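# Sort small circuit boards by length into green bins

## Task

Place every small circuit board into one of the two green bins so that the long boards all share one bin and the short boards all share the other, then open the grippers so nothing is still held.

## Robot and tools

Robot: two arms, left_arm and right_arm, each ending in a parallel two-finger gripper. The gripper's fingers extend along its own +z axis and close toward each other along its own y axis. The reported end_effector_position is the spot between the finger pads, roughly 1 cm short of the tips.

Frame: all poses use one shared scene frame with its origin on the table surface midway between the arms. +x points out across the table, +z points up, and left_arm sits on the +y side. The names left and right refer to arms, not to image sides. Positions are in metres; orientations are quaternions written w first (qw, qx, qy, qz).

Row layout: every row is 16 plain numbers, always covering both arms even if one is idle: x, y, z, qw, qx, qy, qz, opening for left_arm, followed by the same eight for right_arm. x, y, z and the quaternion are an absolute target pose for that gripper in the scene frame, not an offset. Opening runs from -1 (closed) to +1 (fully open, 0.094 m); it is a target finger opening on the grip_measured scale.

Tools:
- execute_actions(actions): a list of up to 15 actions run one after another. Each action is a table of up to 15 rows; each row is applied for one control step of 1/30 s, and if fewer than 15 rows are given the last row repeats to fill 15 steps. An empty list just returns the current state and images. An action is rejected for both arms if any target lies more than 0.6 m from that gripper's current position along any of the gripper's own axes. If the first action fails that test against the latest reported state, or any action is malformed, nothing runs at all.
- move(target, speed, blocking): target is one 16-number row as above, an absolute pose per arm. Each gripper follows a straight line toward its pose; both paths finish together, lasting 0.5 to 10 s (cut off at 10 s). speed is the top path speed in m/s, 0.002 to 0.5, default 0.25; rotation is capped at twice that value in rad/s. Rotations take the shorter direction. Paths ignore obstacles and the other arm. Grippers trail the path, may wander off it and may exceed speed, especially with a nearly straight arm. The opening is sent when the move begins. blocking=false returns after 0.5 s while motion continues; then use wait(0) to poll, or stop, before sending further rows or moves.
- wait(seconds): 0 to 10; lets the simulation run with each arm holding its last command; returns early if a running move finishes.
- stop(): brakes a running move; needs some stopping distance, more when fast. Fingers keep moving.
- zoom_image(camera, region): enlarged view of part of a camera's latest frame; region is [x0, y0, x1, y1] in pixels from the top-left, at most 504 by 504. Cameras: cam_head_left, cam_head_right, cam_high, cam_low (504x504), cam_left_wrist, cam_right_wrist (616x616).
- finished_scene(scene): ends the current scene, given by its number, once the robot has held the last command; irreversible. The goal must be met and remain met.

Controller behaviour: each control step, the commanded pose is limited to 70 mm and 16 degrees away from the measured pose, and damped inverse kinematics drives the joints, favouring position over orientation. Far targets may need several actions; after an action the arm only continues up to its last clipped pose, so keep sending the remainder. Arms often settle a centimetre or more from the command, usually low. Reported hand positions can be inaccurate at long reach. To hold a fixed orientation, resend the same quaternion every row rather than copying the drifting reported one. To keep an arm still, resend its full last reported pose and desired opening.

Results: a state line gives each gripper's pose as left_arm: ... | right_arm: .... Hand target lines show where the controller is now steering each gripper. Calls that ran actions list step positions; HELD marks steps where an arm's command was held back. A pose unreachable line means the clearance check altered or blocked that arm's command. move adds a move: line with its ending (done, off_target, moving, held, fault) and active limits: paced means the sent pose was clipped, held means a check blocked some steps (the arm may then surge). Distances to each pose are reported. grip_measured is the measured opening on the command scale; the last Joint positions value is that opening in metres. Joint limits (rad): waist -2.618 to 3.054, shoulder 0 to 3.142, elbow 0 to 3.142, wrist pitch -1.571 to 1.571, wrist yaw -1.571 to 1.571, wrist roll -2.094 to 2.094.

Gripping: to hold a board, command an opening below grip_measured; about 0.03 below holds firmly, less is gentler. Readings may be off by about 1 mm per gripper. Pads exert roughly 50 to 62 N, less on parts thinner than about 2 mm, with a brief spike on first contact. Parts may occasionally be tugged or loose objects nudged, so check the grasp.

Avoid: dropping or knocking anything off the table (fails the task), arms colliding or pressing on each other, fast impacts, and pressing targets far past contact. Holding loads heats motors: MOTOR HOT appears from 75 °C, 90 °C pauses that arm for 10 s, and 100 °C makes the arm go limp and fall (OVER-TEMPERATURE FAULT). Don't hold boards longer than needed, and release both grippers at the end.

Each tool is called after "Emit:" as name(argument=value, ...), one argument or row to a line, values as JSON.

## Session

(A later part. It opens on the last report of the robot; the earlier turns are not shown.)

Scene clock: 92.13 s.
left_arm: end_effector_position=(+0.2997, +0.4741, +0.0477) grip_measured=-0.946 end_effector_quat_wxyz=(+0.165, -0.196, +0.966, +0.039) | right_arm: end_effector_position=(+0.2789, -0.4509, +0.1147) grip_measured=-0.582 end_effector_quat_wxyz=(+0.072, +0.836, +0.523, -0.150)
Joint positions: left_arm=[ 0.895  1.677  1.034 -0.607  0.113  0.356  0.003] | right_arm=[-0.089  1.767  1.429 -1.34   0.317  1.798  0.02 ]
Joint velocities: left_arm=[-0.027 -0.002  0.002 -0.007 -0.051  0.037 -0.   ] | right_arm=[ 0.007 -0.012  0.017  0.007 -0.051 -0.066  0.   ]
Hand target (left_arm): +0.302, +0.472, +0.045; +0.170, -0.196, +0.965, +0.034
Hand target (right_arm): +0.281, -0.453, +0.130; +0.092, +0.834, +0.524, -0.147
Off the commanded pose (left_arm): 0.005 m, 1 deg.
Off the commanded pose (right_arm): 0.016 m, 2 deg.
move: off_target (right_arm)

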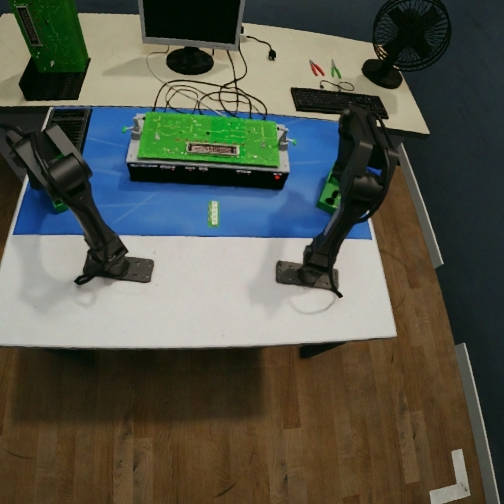

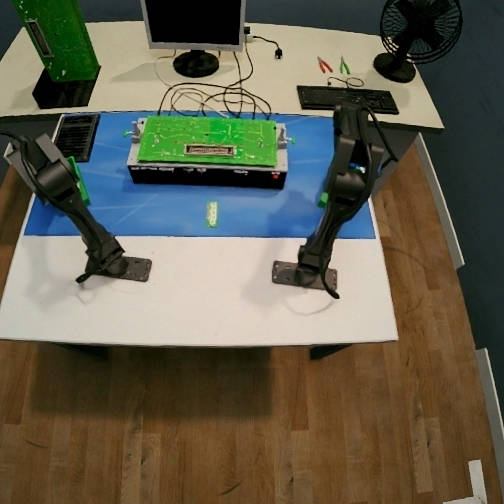

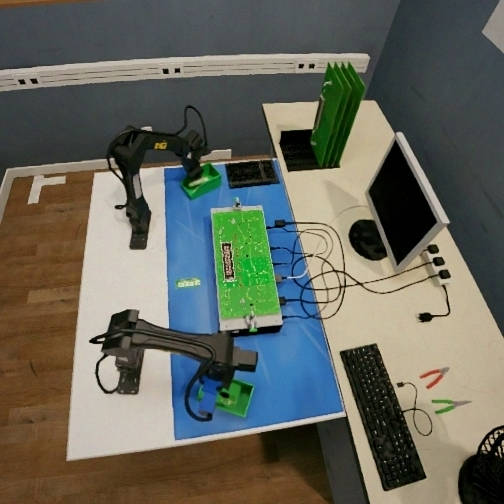

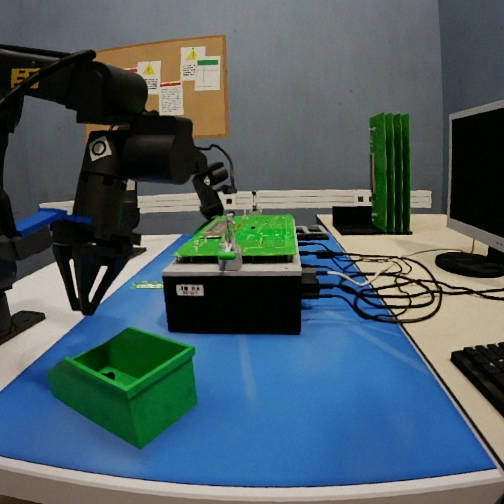

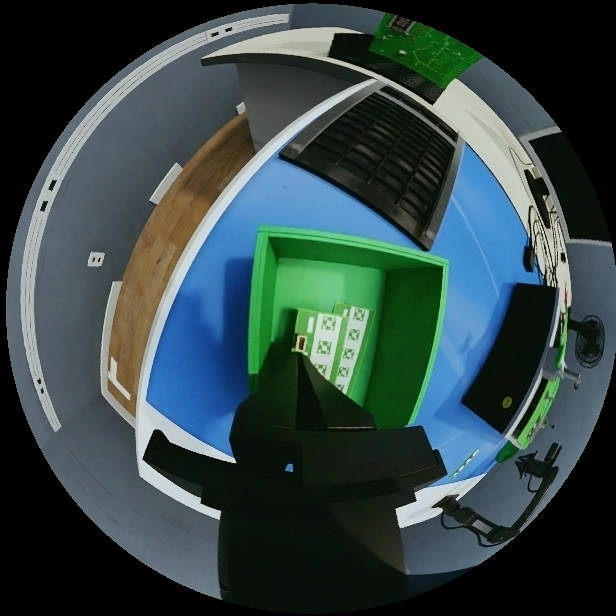

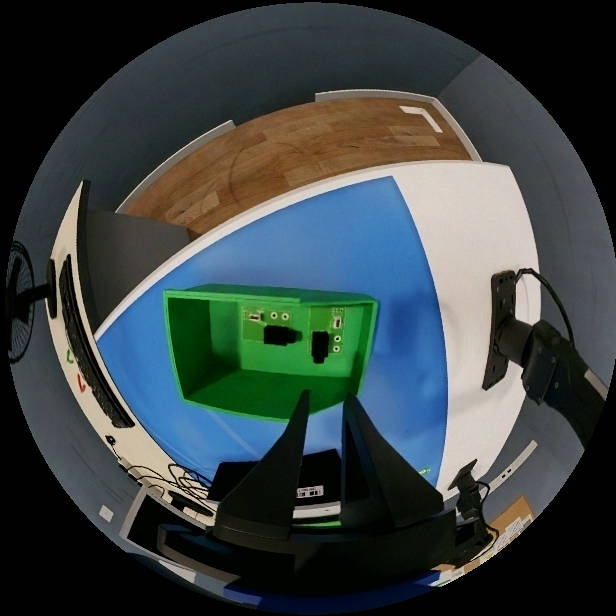

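Emit:
move(
  target=[0.303,0.468,0.023,0.1701,-0.1957,0.9652,0.0345,-0.96,0.2785,-0.452,0.115,0.075,0.835,0.523,-0.152,-0.58],
  speed=0.05,
)

Emit:
zoom_image(
  camera="cam_left_wrist",
  region=[180,200,460,440],
)

Scene clock: 93.50 s.
left_arm: end_effector_position=(+0.3036, +0.4720, +0.0308) grip_measured=-0.947 end_effector_quat_wxyz=(+0.174, -0.194, +0.965, +0.040) | right_arm: end_effector_position=(+0.2791, -0.4500, +0.1144) grip_measured=-0.582 end_effector_quat_wxyz=(+0.070, +0.836, +0.523, -0.148)
Joint positions: left_arm=[ 0.885  1.699  0.979 -0.511  0.117  0.346  0.003] | right_arm=[-0.089  1.767  1.429 -1.34   0.311  1.798  0.02 ]
Joint velocities: left_arm=[-0.007  0.007 -0.002 -0.022  0.022  0.022 -0.001] | right_arm=[-0.007  0.007 -0.007 -0.007 -0.066 -0.037 -0.   ]
Hand target (left_arm): +0.303, +0.468, +0.023; +0.170, -0.196, +0.965, +0.034
Hand target (right_arm): +0.279, -0.452, +0.115; +0.075, +0.835, +0.523, -0.152
Off the commanded pose (left_arm): 0.009 m, 1 deg.
Off the commanded pose (right_arm): 0.002 m, 1 deg.
move: done

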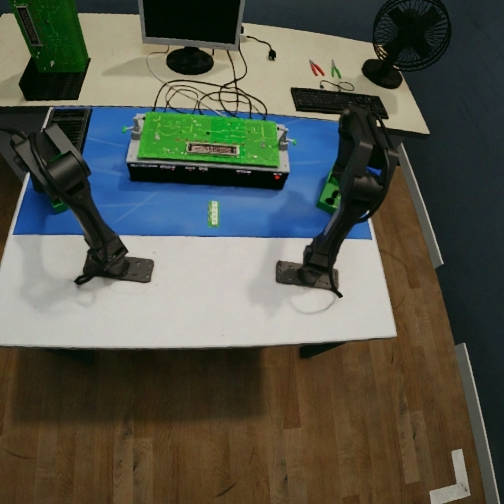

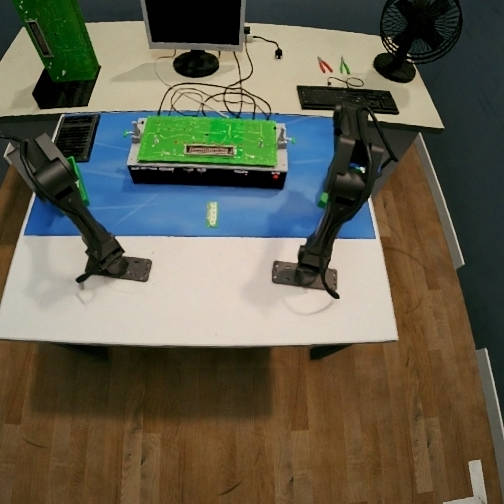

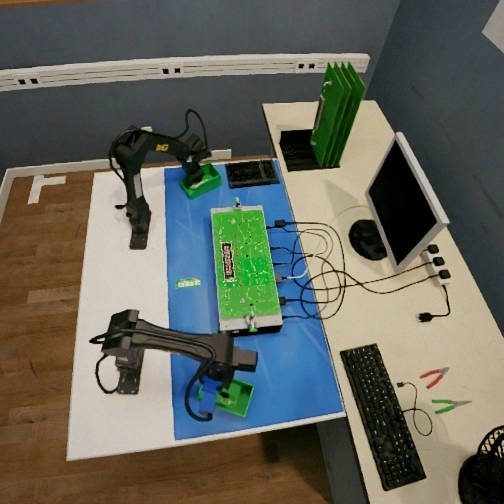

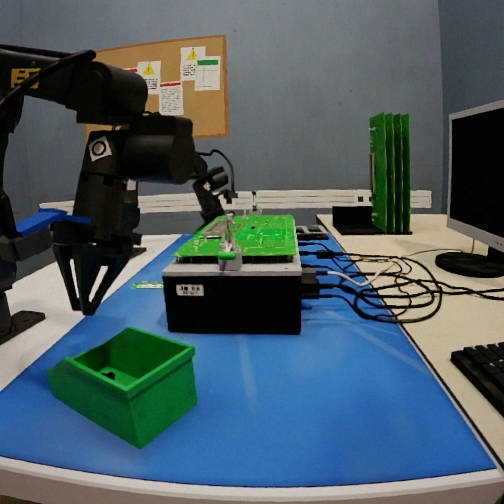

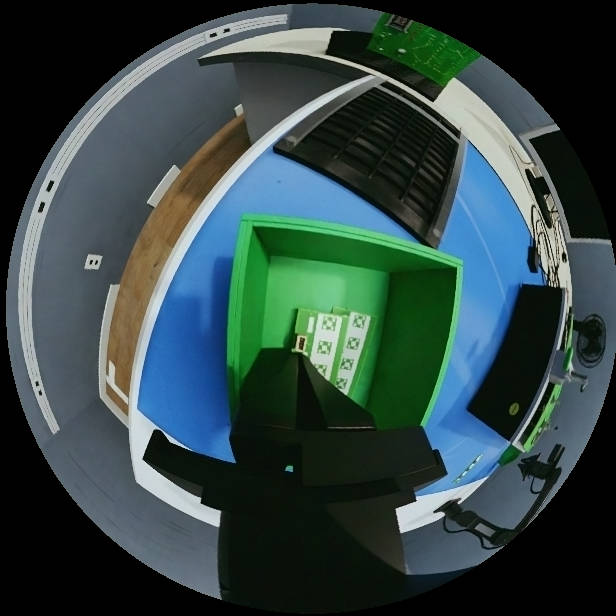

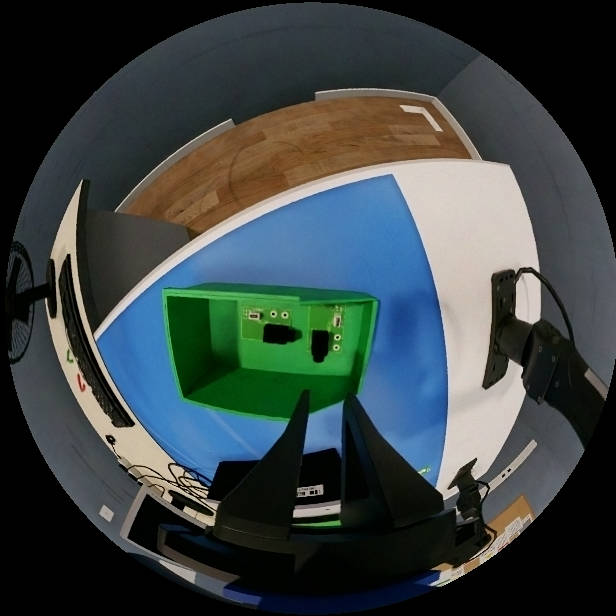

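Region (180, 200, 460, 440) of cam_left_wrist's 616x616 image, scaled by 1.800, with more detail than that image has; it fills the top 432 rows of this view, and the rest is white.

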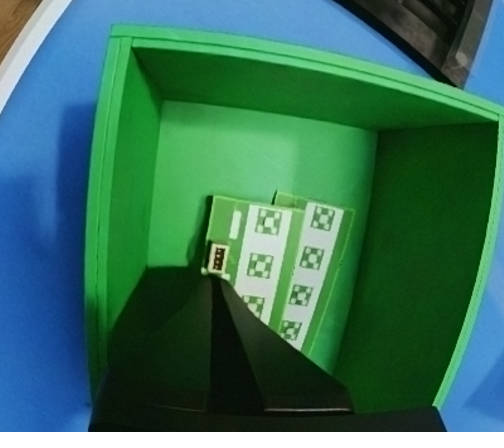

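Emit:
execute_actions(
  actions=[
    [[0.303,0.468,0.017,0.1701,-0.1957,0.9652,0.0345,-0.96,0.2785,-0.452,0.115,0.075,0.835,0.523,-0.152,-0.58]],
    [[0.303,0.468,0.02,0.1701,-0.1957,0.9652,0.0345,-0.9,0.2785,-0.452,0.115,0.075,0.835,0.523,-0.152,-0.58],[0.303,0.468,0.02,0.1701,-0.1957,0.9652,0.0345,-0.88,0.2785,-0.452,0.115,0.075,0.835,0.523,-0.152,-0.58],[0.303,0.468,0.02,0.1701,-0.1957,0.9652,0.0345,-0.86,0.2785,-0.452,0.115,0.075,0.835,0.523,-0.152,-0.58],[0.303,0.468,0.02,0.1701,-0.1957,0.9652,0.0345,-0.84,0.2785,-0.452,0.115,0.075,0.835,0.523,-0.152,-0.58],[0.303,0.468,0.02,0.1701,-0.1957,0.9652,0.0345,-0.82,0.2785,-0.452,0.115,0.075,0.835,0.523,-0.152,-0.58],[0.303,0.468,0.02,0.1701,-0.1957,0.9652,0.0345,-0.79,0.2785,-0.452,0.115,0.075,0.835,0.523,-0.152,-0.58]],
  ],
)

Emit:
move(
  target=[0.30,0.462,0.135,0.1701,-0.1957,0.9652,0.0345,-0.79,0.2785,-0.452,0.115,0.075,0.835,0.523,-0.152,-0.58],
  speed=0.2,
)

Scene clock: 95.77 s.
left_arm: end_effector_position=(+0.3065, +0.4731, +0.0297) grip_measured=-0.792 end_effector_quat_wxyz=(+0.182, -0.194, +0.963, +0.041) | right_arm: end_effector_position=(+0.2791, -0.4500, +0.1144) grip_measured=-0.582 end_effector_quat_wxyz=(+0.070, +0.836, +0.523, -0.148)
Joint positions: left_arm=[ 0.885  1.702  0.971 -0.485  0.124  0.345  0.01 ] | right_arm=[-0.089  1.767  1.429 -1.34   0.311  1.798  0.02 ]
Joint velocities: left_arm=[ 0.007  0.007 -0.002  0.081  0.022 -0.022  0.   ] | right_arm=[-0.002  0.002 -0.007 -0.022  0.022 -0.022  0.   ]
Hand target (left_arm): +0.303, +0.468, +0.020; +0.170, -0.196, +0.965, +0.034
Hand target (right_arm): +0.279, -0.452, +0.115; +0.075, +0.835, +0.523, -0.152
Off the commanded pose (left_arm): 0.012 m, 2 deg.
Off the commanded pose (right_arm): 0.002 m, 1 deg.
Step readings (end_effector_position; steps 1 to 15: 1st action; 16 to 30: 2nd action):
0: left_arm (+0.3037, +0.4721, +0.0309) | right_arm (+0.2791, -0.4500, +0.1144)
1: left_arm (+0.3040, +0.4724, +0.0306) | right_arm (+0.2791, -0.4500, +0.1144)
2: left_arm (+0.3042, +0.4725, +0.0299) | right_arm (+0.2791, -0.4500, +0.1144)
4: left_arm (+0.3046, +0.4722, +0.0289) | right_arm (+0.2791, -0.4500, +0.1144)
8: left_arm (+0.3055, +0.4725, +0.0293) | right_arm (+0.2791, -0.4500, +0.1144)
15: left_arm (+0.3064, +0.4731, +0.0297) | right_arm (+0.2791, -0.4500, +0.1144)
16: left_arm (+0.3065, +0.4731, +0.0297) | right_arm (+0.2791, -0.4500, +0.1144)
17: left_arm (+0.3065, +0.4731, +0.0297) | right_arm (+0.2791, -0.4500, +0.1144)
19: left_arm (+0.3065, +0.4731, +0.0297) | right_arm (+0.2791, -0.4500, +0.1144)
23: left_arm (+0.3065, +0.4731, +0.0297) | right_arm (+0.2791, -0.4500, +0.1144)
30: end_effector_position above

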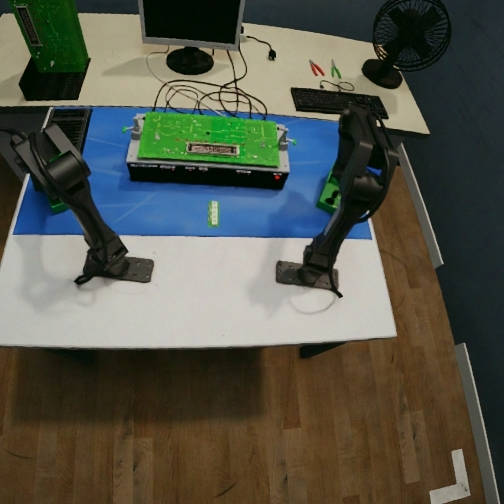

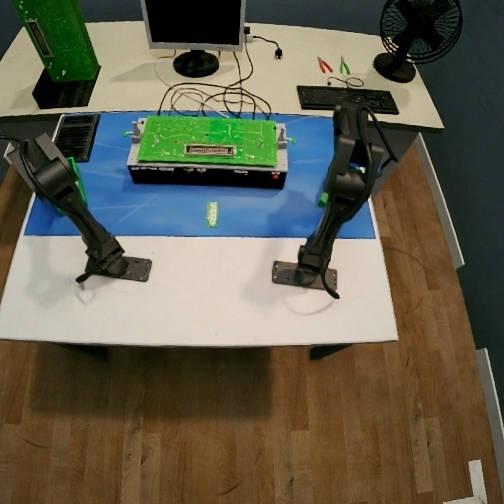

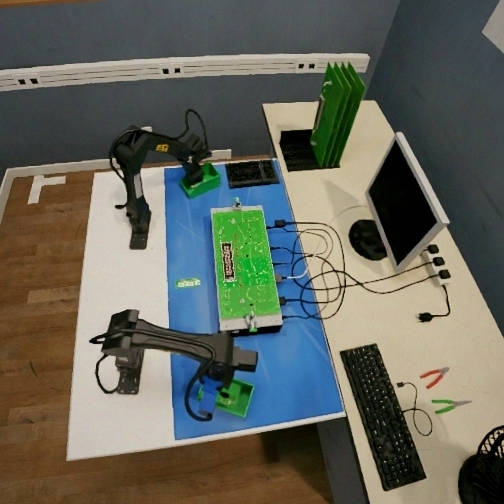

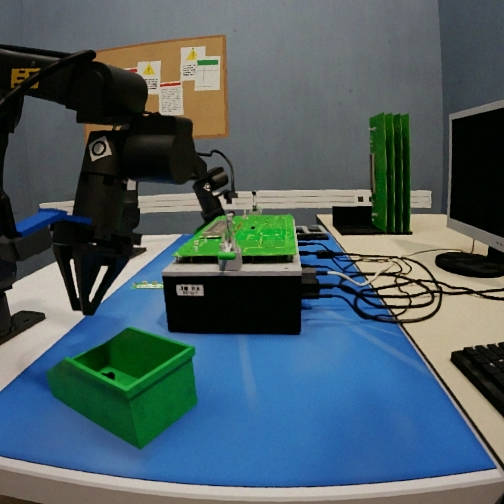

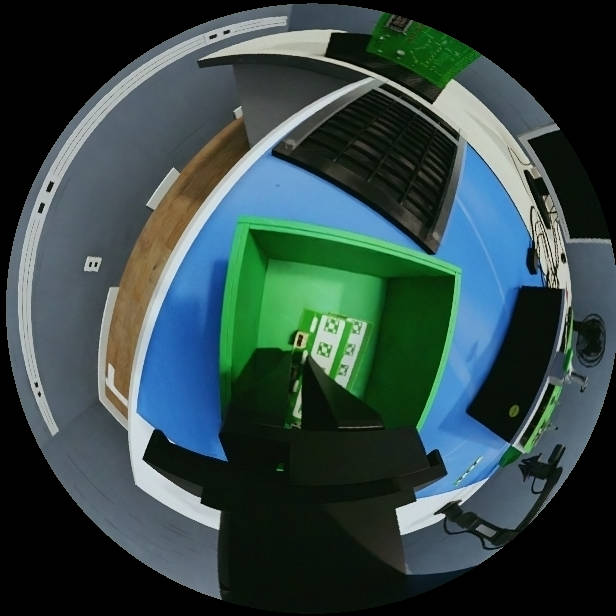

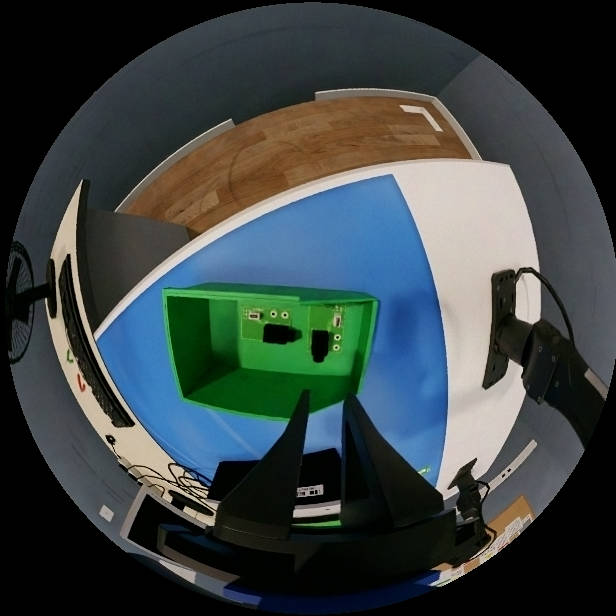

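Scene clock: 97.03 s.
left_arm: end_effector_position=(+0.2975, +0.4621, +0.1273) grip_measured=-0.792 end_effector_quat_wxyz=(+0.168, -0.195, +0.966, +0.032) | right_arm: end_effector_position=(+0.2793, -0.4492, +0.1141) grip_measured=-0.582 end_effector_quat_wxyz=(+0.069, +0.837, +0.523, -0.146)
Joint positions: left_arm=[ 0.88   1.567  1.244 -0.926  0.124  0.34   0.01 ] | right_arm=[-0.089  1.767  1.429 -1.34   0.306  1.798  0.02 ]
Joint velocities: left_arm=[-0.012 -0.002  0.022 -0.022  0.007 -0.051 -0.001] | right_arm=[ 0.007  0.017 -0.022  0.007 -0.022 -0.007 -0.   ]
Hand target (left_arm): +0.299, +0.461, +0.135; +0.170, -0.196, +0.965, +0.034
Hand target (right_arm): +0.279, -0.452, +0.115; +0.075, +0.835, +0.523, -0.152
Off the commanded pose (left_arm): 0.008 m, 0 deg.
Off the commanded pose (right_arm): 0.003 m, 1 deg.
move: done

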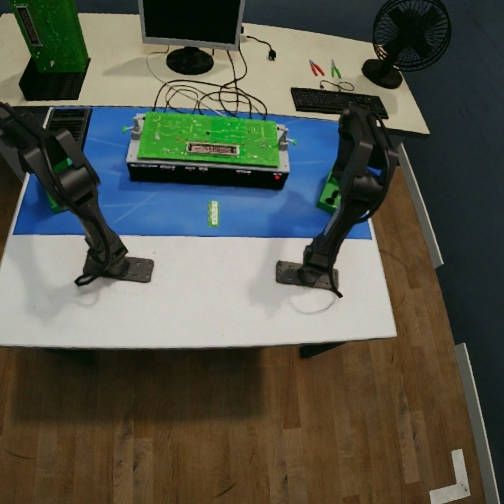

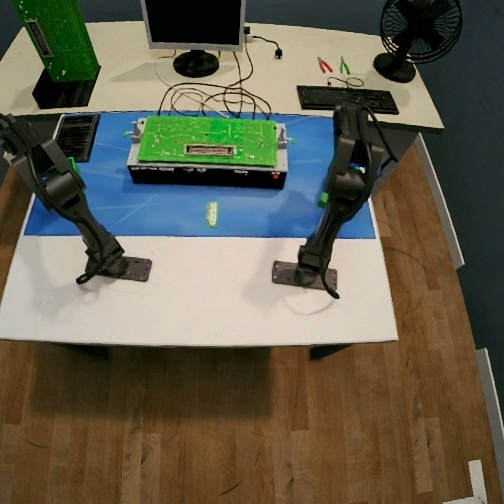

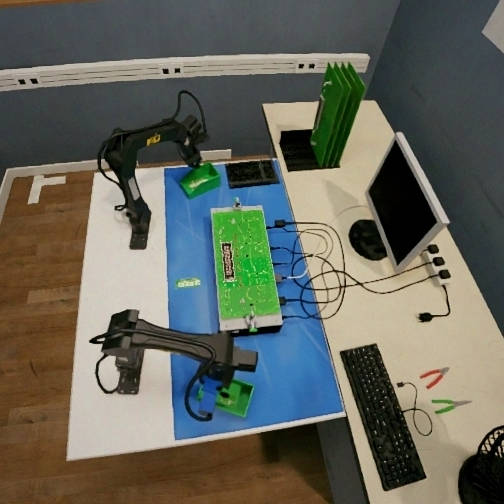

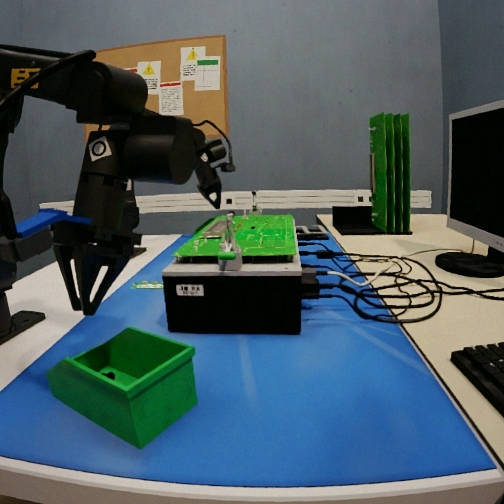

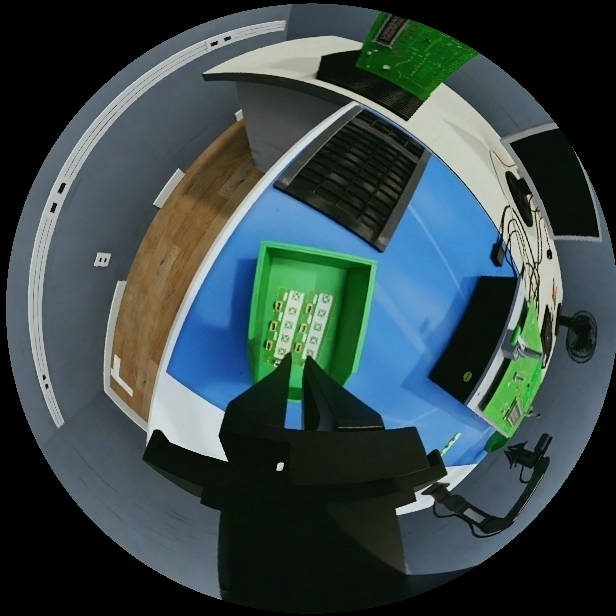

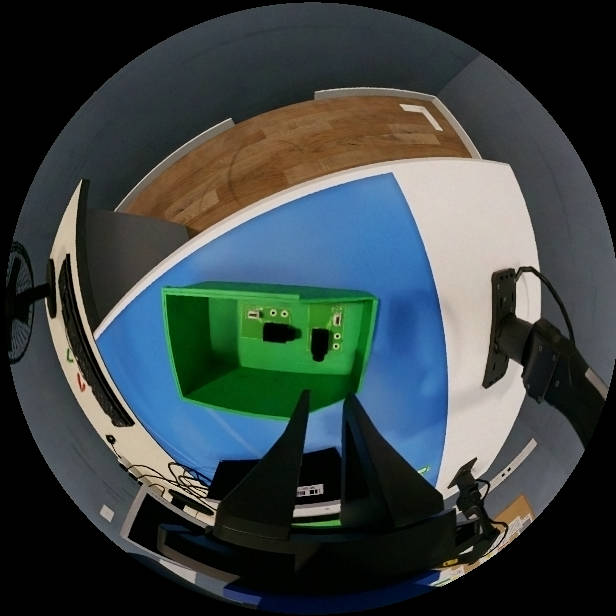

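Emit:
move(
  target=[0.225,0.25,0.125,0.1736,0,0.9848,0,-0.68,0.2785,-0.452,0.115,0.075,0.835,0.523,-0.152,-0.58],
  speed=0.3,
)

Emit:
move(
  target=[0.228,-0.02,0.05,0.1736,0,0.9848,0,-0.68,0.2785,-0.452,0.115,0.075,0.835,0.523,-0.152,-0.58],
  speed=0.3,
)

Emit:
zoom_image(
  camera="cam_left_wrist",
  region=[220,240,400,420],
)

Scene clock: 99.10 s.
left_arm: end_effector_position=(+0.2340, +0.2507, +0.1274) grip_measured=-0.682 end_effector_quat_wxyz=(+0.186, +0.002, +0.982, -0.005) | right_arm: end_effector_position=(+0.2795, -0.4483, +0.1138) grip_measured=-0.582 end_effector_quat_wxyz=(+0.067, +0.837, +0.523, -0.144)
Joint positions: left_arm=[ 0.223  0.935  0.805 -1.069  0.048  0.098  0.015] | right_arm=[-0.089  1.767  1.429 -1.34   0.301  1.798  0.02 ]
Joint velocities: left_arm=[ 0.007 -0.017 -0.007  0.022 -0.066 -0.022 -0.   ] | right_arm=[ 0.002 -0.022  0.017 -0.051 -0.007 -0.051  0.001]
Hand target (left_arm): +0.226, +0.250, +0.124; +0.177, -0.000, +0.984, -0.002
Hand target (right_arm): +0.279, -0.452, +0.115; +0.075, +0.835, +0.523, -0.152
Off the commanded pose (left_arm): 0.009 m, 2 deg.
Off the commanded pose (right_arm): 0.004 m, 1 deg.
move: done

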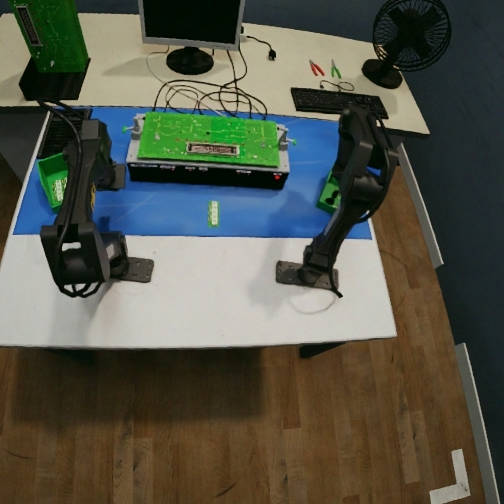

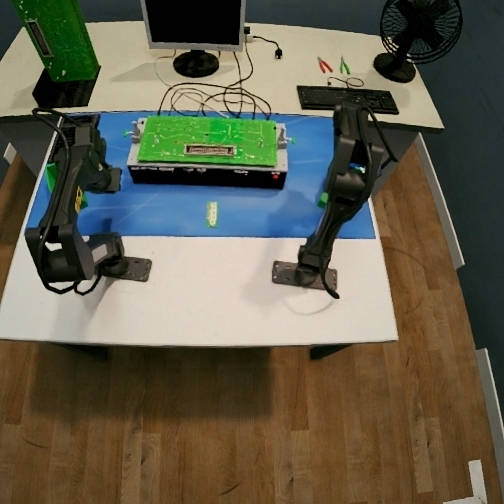

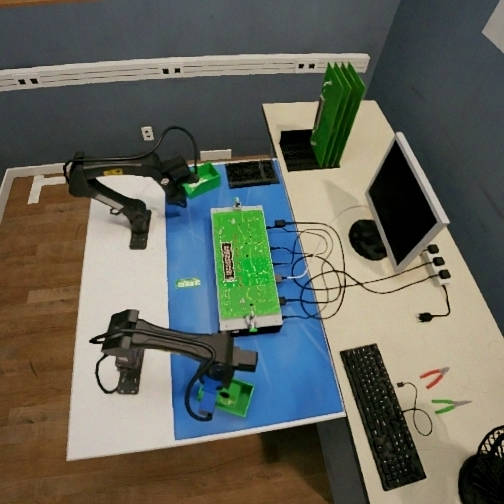

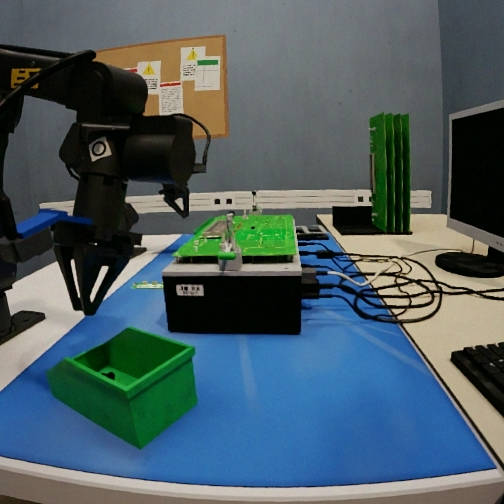

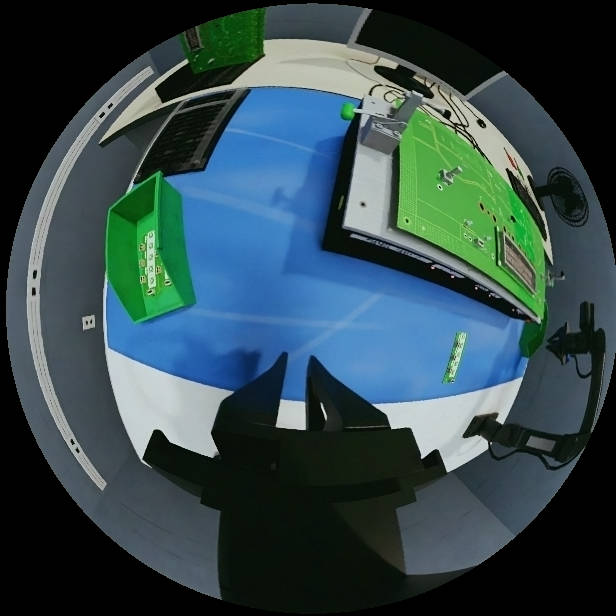

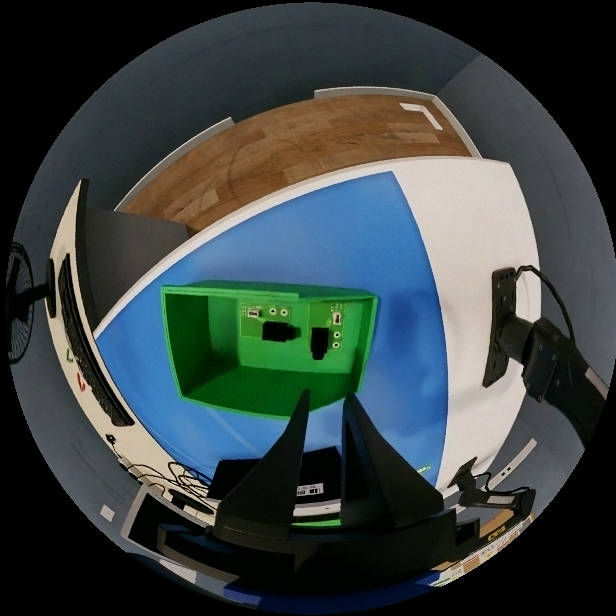

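Scene clock: 100.70 s.
left_arm: end_effector_position=(+0.2242, -0.0166, +0.0455) grip_measured=-0.682 end_effector_quat_wxyz=(+0.162, +0.006, +0.987, -0.005) | right_arm: end_effector_position=(+0.2795, -0.4481, +0.1138) grip_measured=-0.582 end_effector_quat_wxyz=(+0.067, +0.837, +0.523, -0.144)
Joint positions: left_arm=[-0.956  1.657  1.017 -0.762 -0.28  -1.041  0.015] | right_arm=[-0.089  1.767  1.429 -1.34   0.3    1.798  0.02 ]
Joint velocities: left_arm=[-0.002  0.007 -0.022  0.022 -0.037 -0.022  0.001] | right_arm=[-0.002 -0.012 -0.007 -0.051 -0.022  0.037 -0.001]
Hand target (left_arm): +0.230, -0.021, +0.052; +0.174, -0.000, +0.985, -0.007
Hand target (right_arm): +0.279, -0.452, +0.115; +0.075, +0.835, +0.523, -0.152
Off the commanded pose (left_arm): 0.007 m, 2 deg.
Off the commanded pose (right_arm): 0.004 m, 1 deg.
move: done

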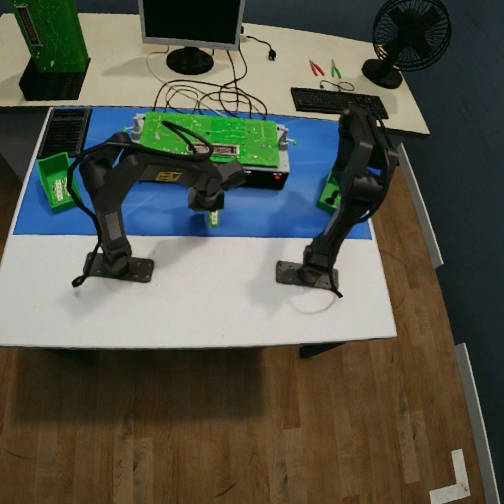

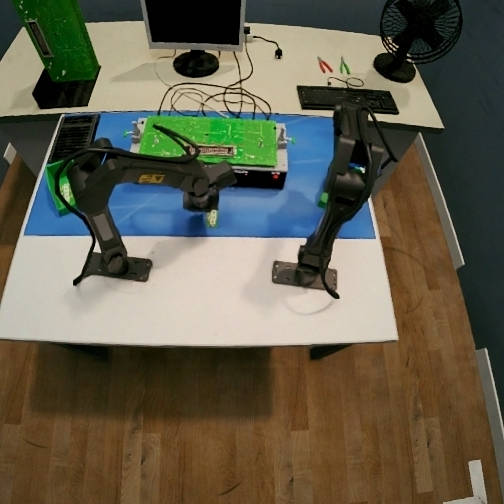

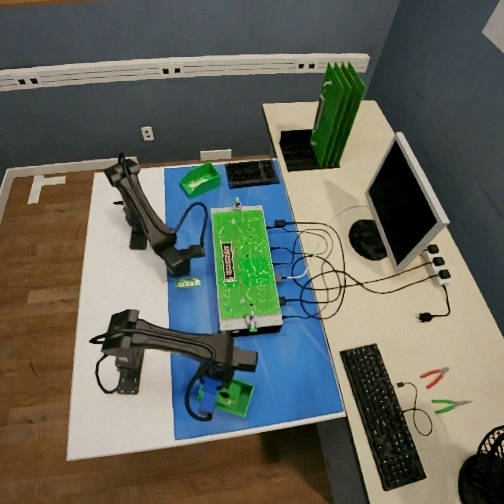

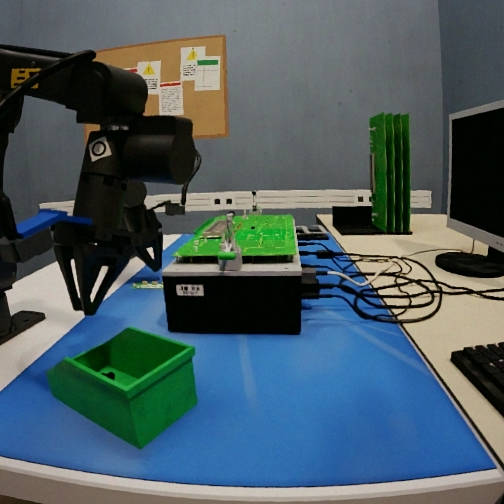

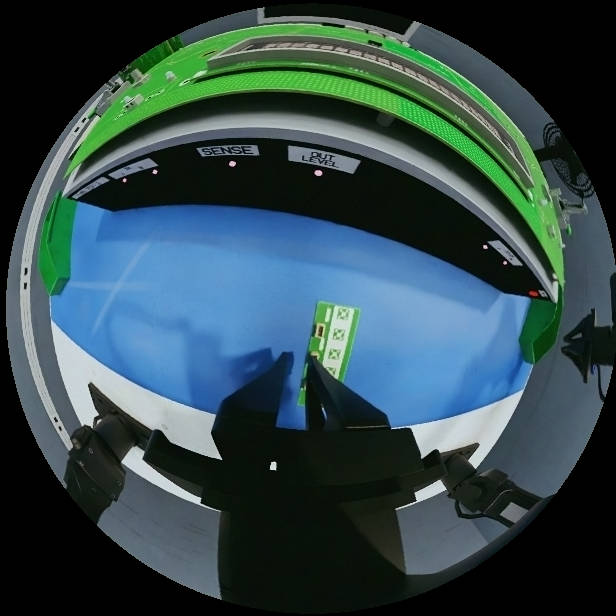

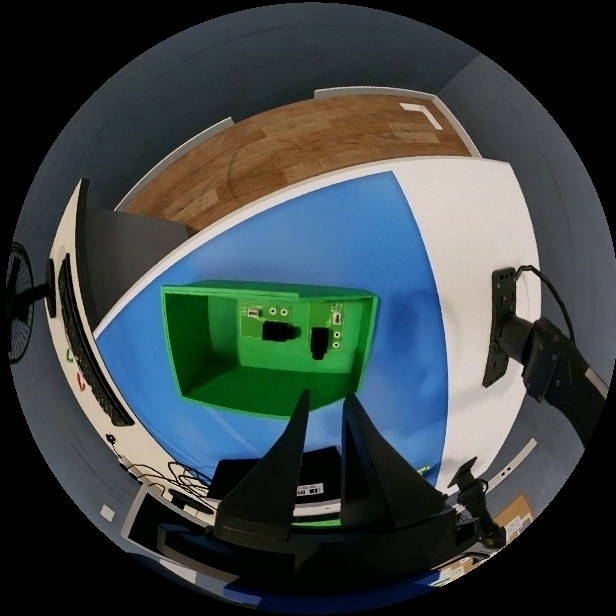

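Region (220, 240, 400, 420) of cam_left_wrist's 616x616 image, scaled by 2.800, with more detail than that image has.

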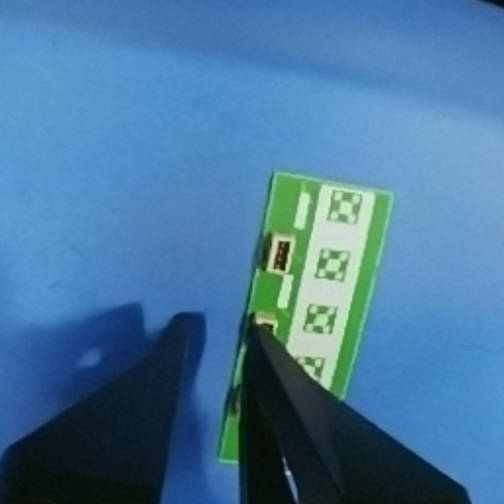

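Emit:
move(
  target=[0.229,-0.036,0.024,0.1735,0.0295,0.9844,-0.0052,-0.68,0.2785,-0.452,0.115,0.075,0.835,0.523,-0.152,-0.58],
  speed=0.07,
)

Emit:
zoom_image(
  camera="cam_left_wrist",
  region=[220,240,400,420],
)

Scene clock: 102.37 s.
left_arm: end_effector_position=(+0.2259, -0.0317, +0.0229) grip_measured=-0.682 end_effector_quat_wxyz=(+0.163, +0.023, +0.986, -0.004) | right_arm: end_effector_position=(+0.2795, -0.4481, +0.1138) grip_measured=-0.582 end_effector_quat_wxyz=(+0.067, +0.837, +0.523, -0.144)
Joint positions: left_arm=[-0.974  1.743  1.017 -0.676 -0.281 -1.023  0.015] | right_arm=[-0.089  1.767  1.429 -1.34   0.3    1.798  0.02 ]
Joint velocities: left_arm=[ 0.002 -0.002 -0.012  0.095  0.007  0.007 -0.   ] | right_arm=[ 0.007 -0.012 -0.002  0.022 -0.007 -0.037 -0.001]
Hand target (left_arm): +0.229, -0.036, +0.024; +0.173, +0.029, +0.984, -0.005
Hand target (right_arm): +0.279, -0.452, +0.115; +0.075, +0.835, +0.523, -0.152
Off the commanded pose (left_arm): 0.005 m, 1 deg.
Off the commanded pose (right_arm): 0.004 m, 1 deg.
move: done

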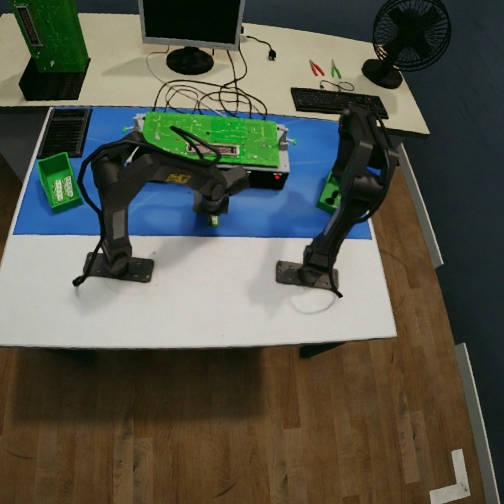

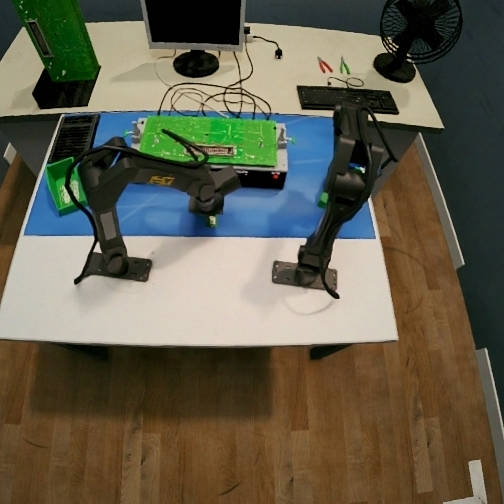

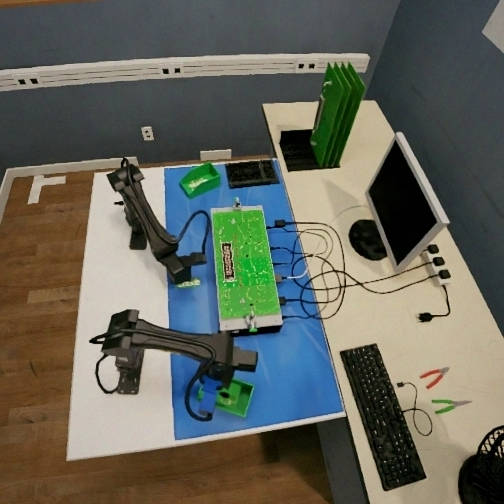

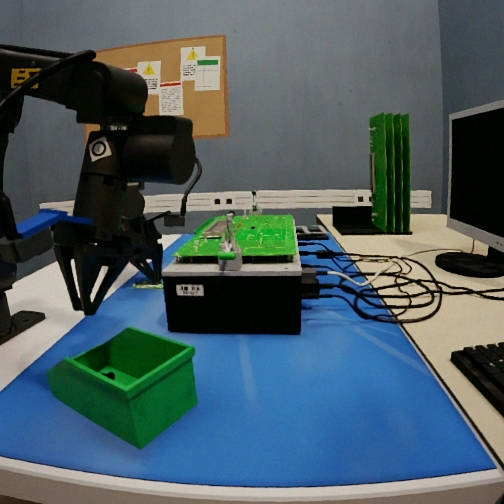

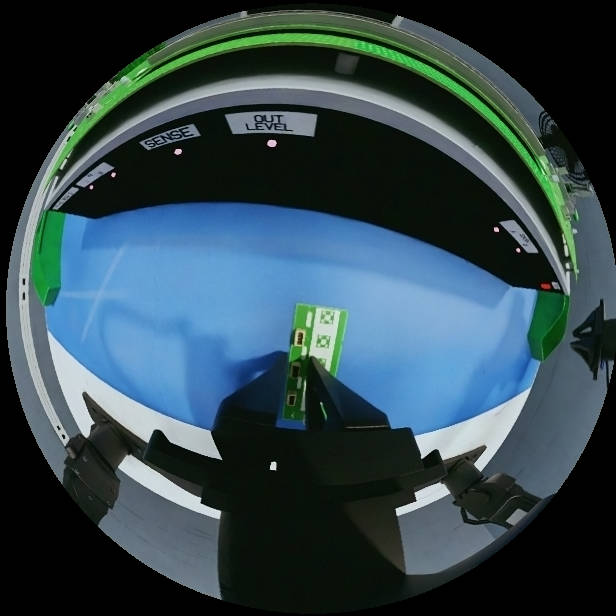

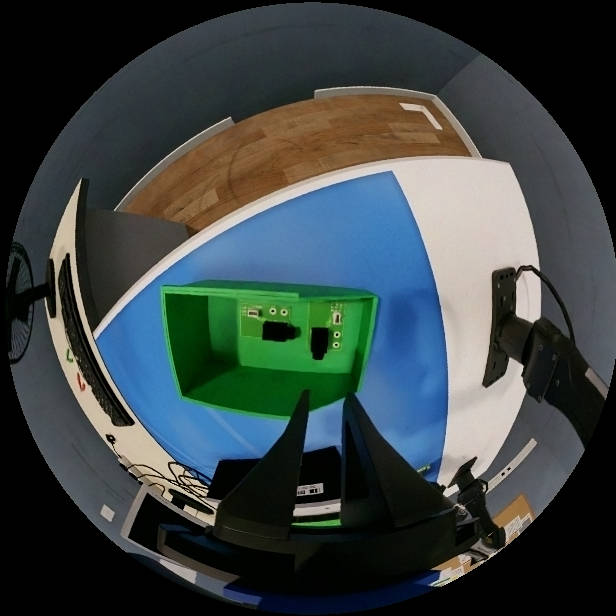

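Region (220, 240, 400, 420) of cam_left_wrist's 616x616 image, scaled by 2.800, with more detail than that image has.

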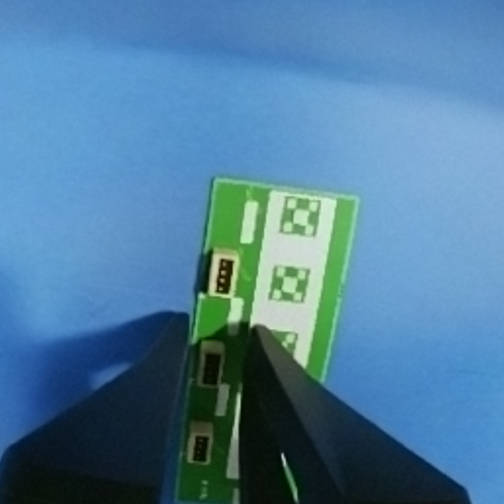

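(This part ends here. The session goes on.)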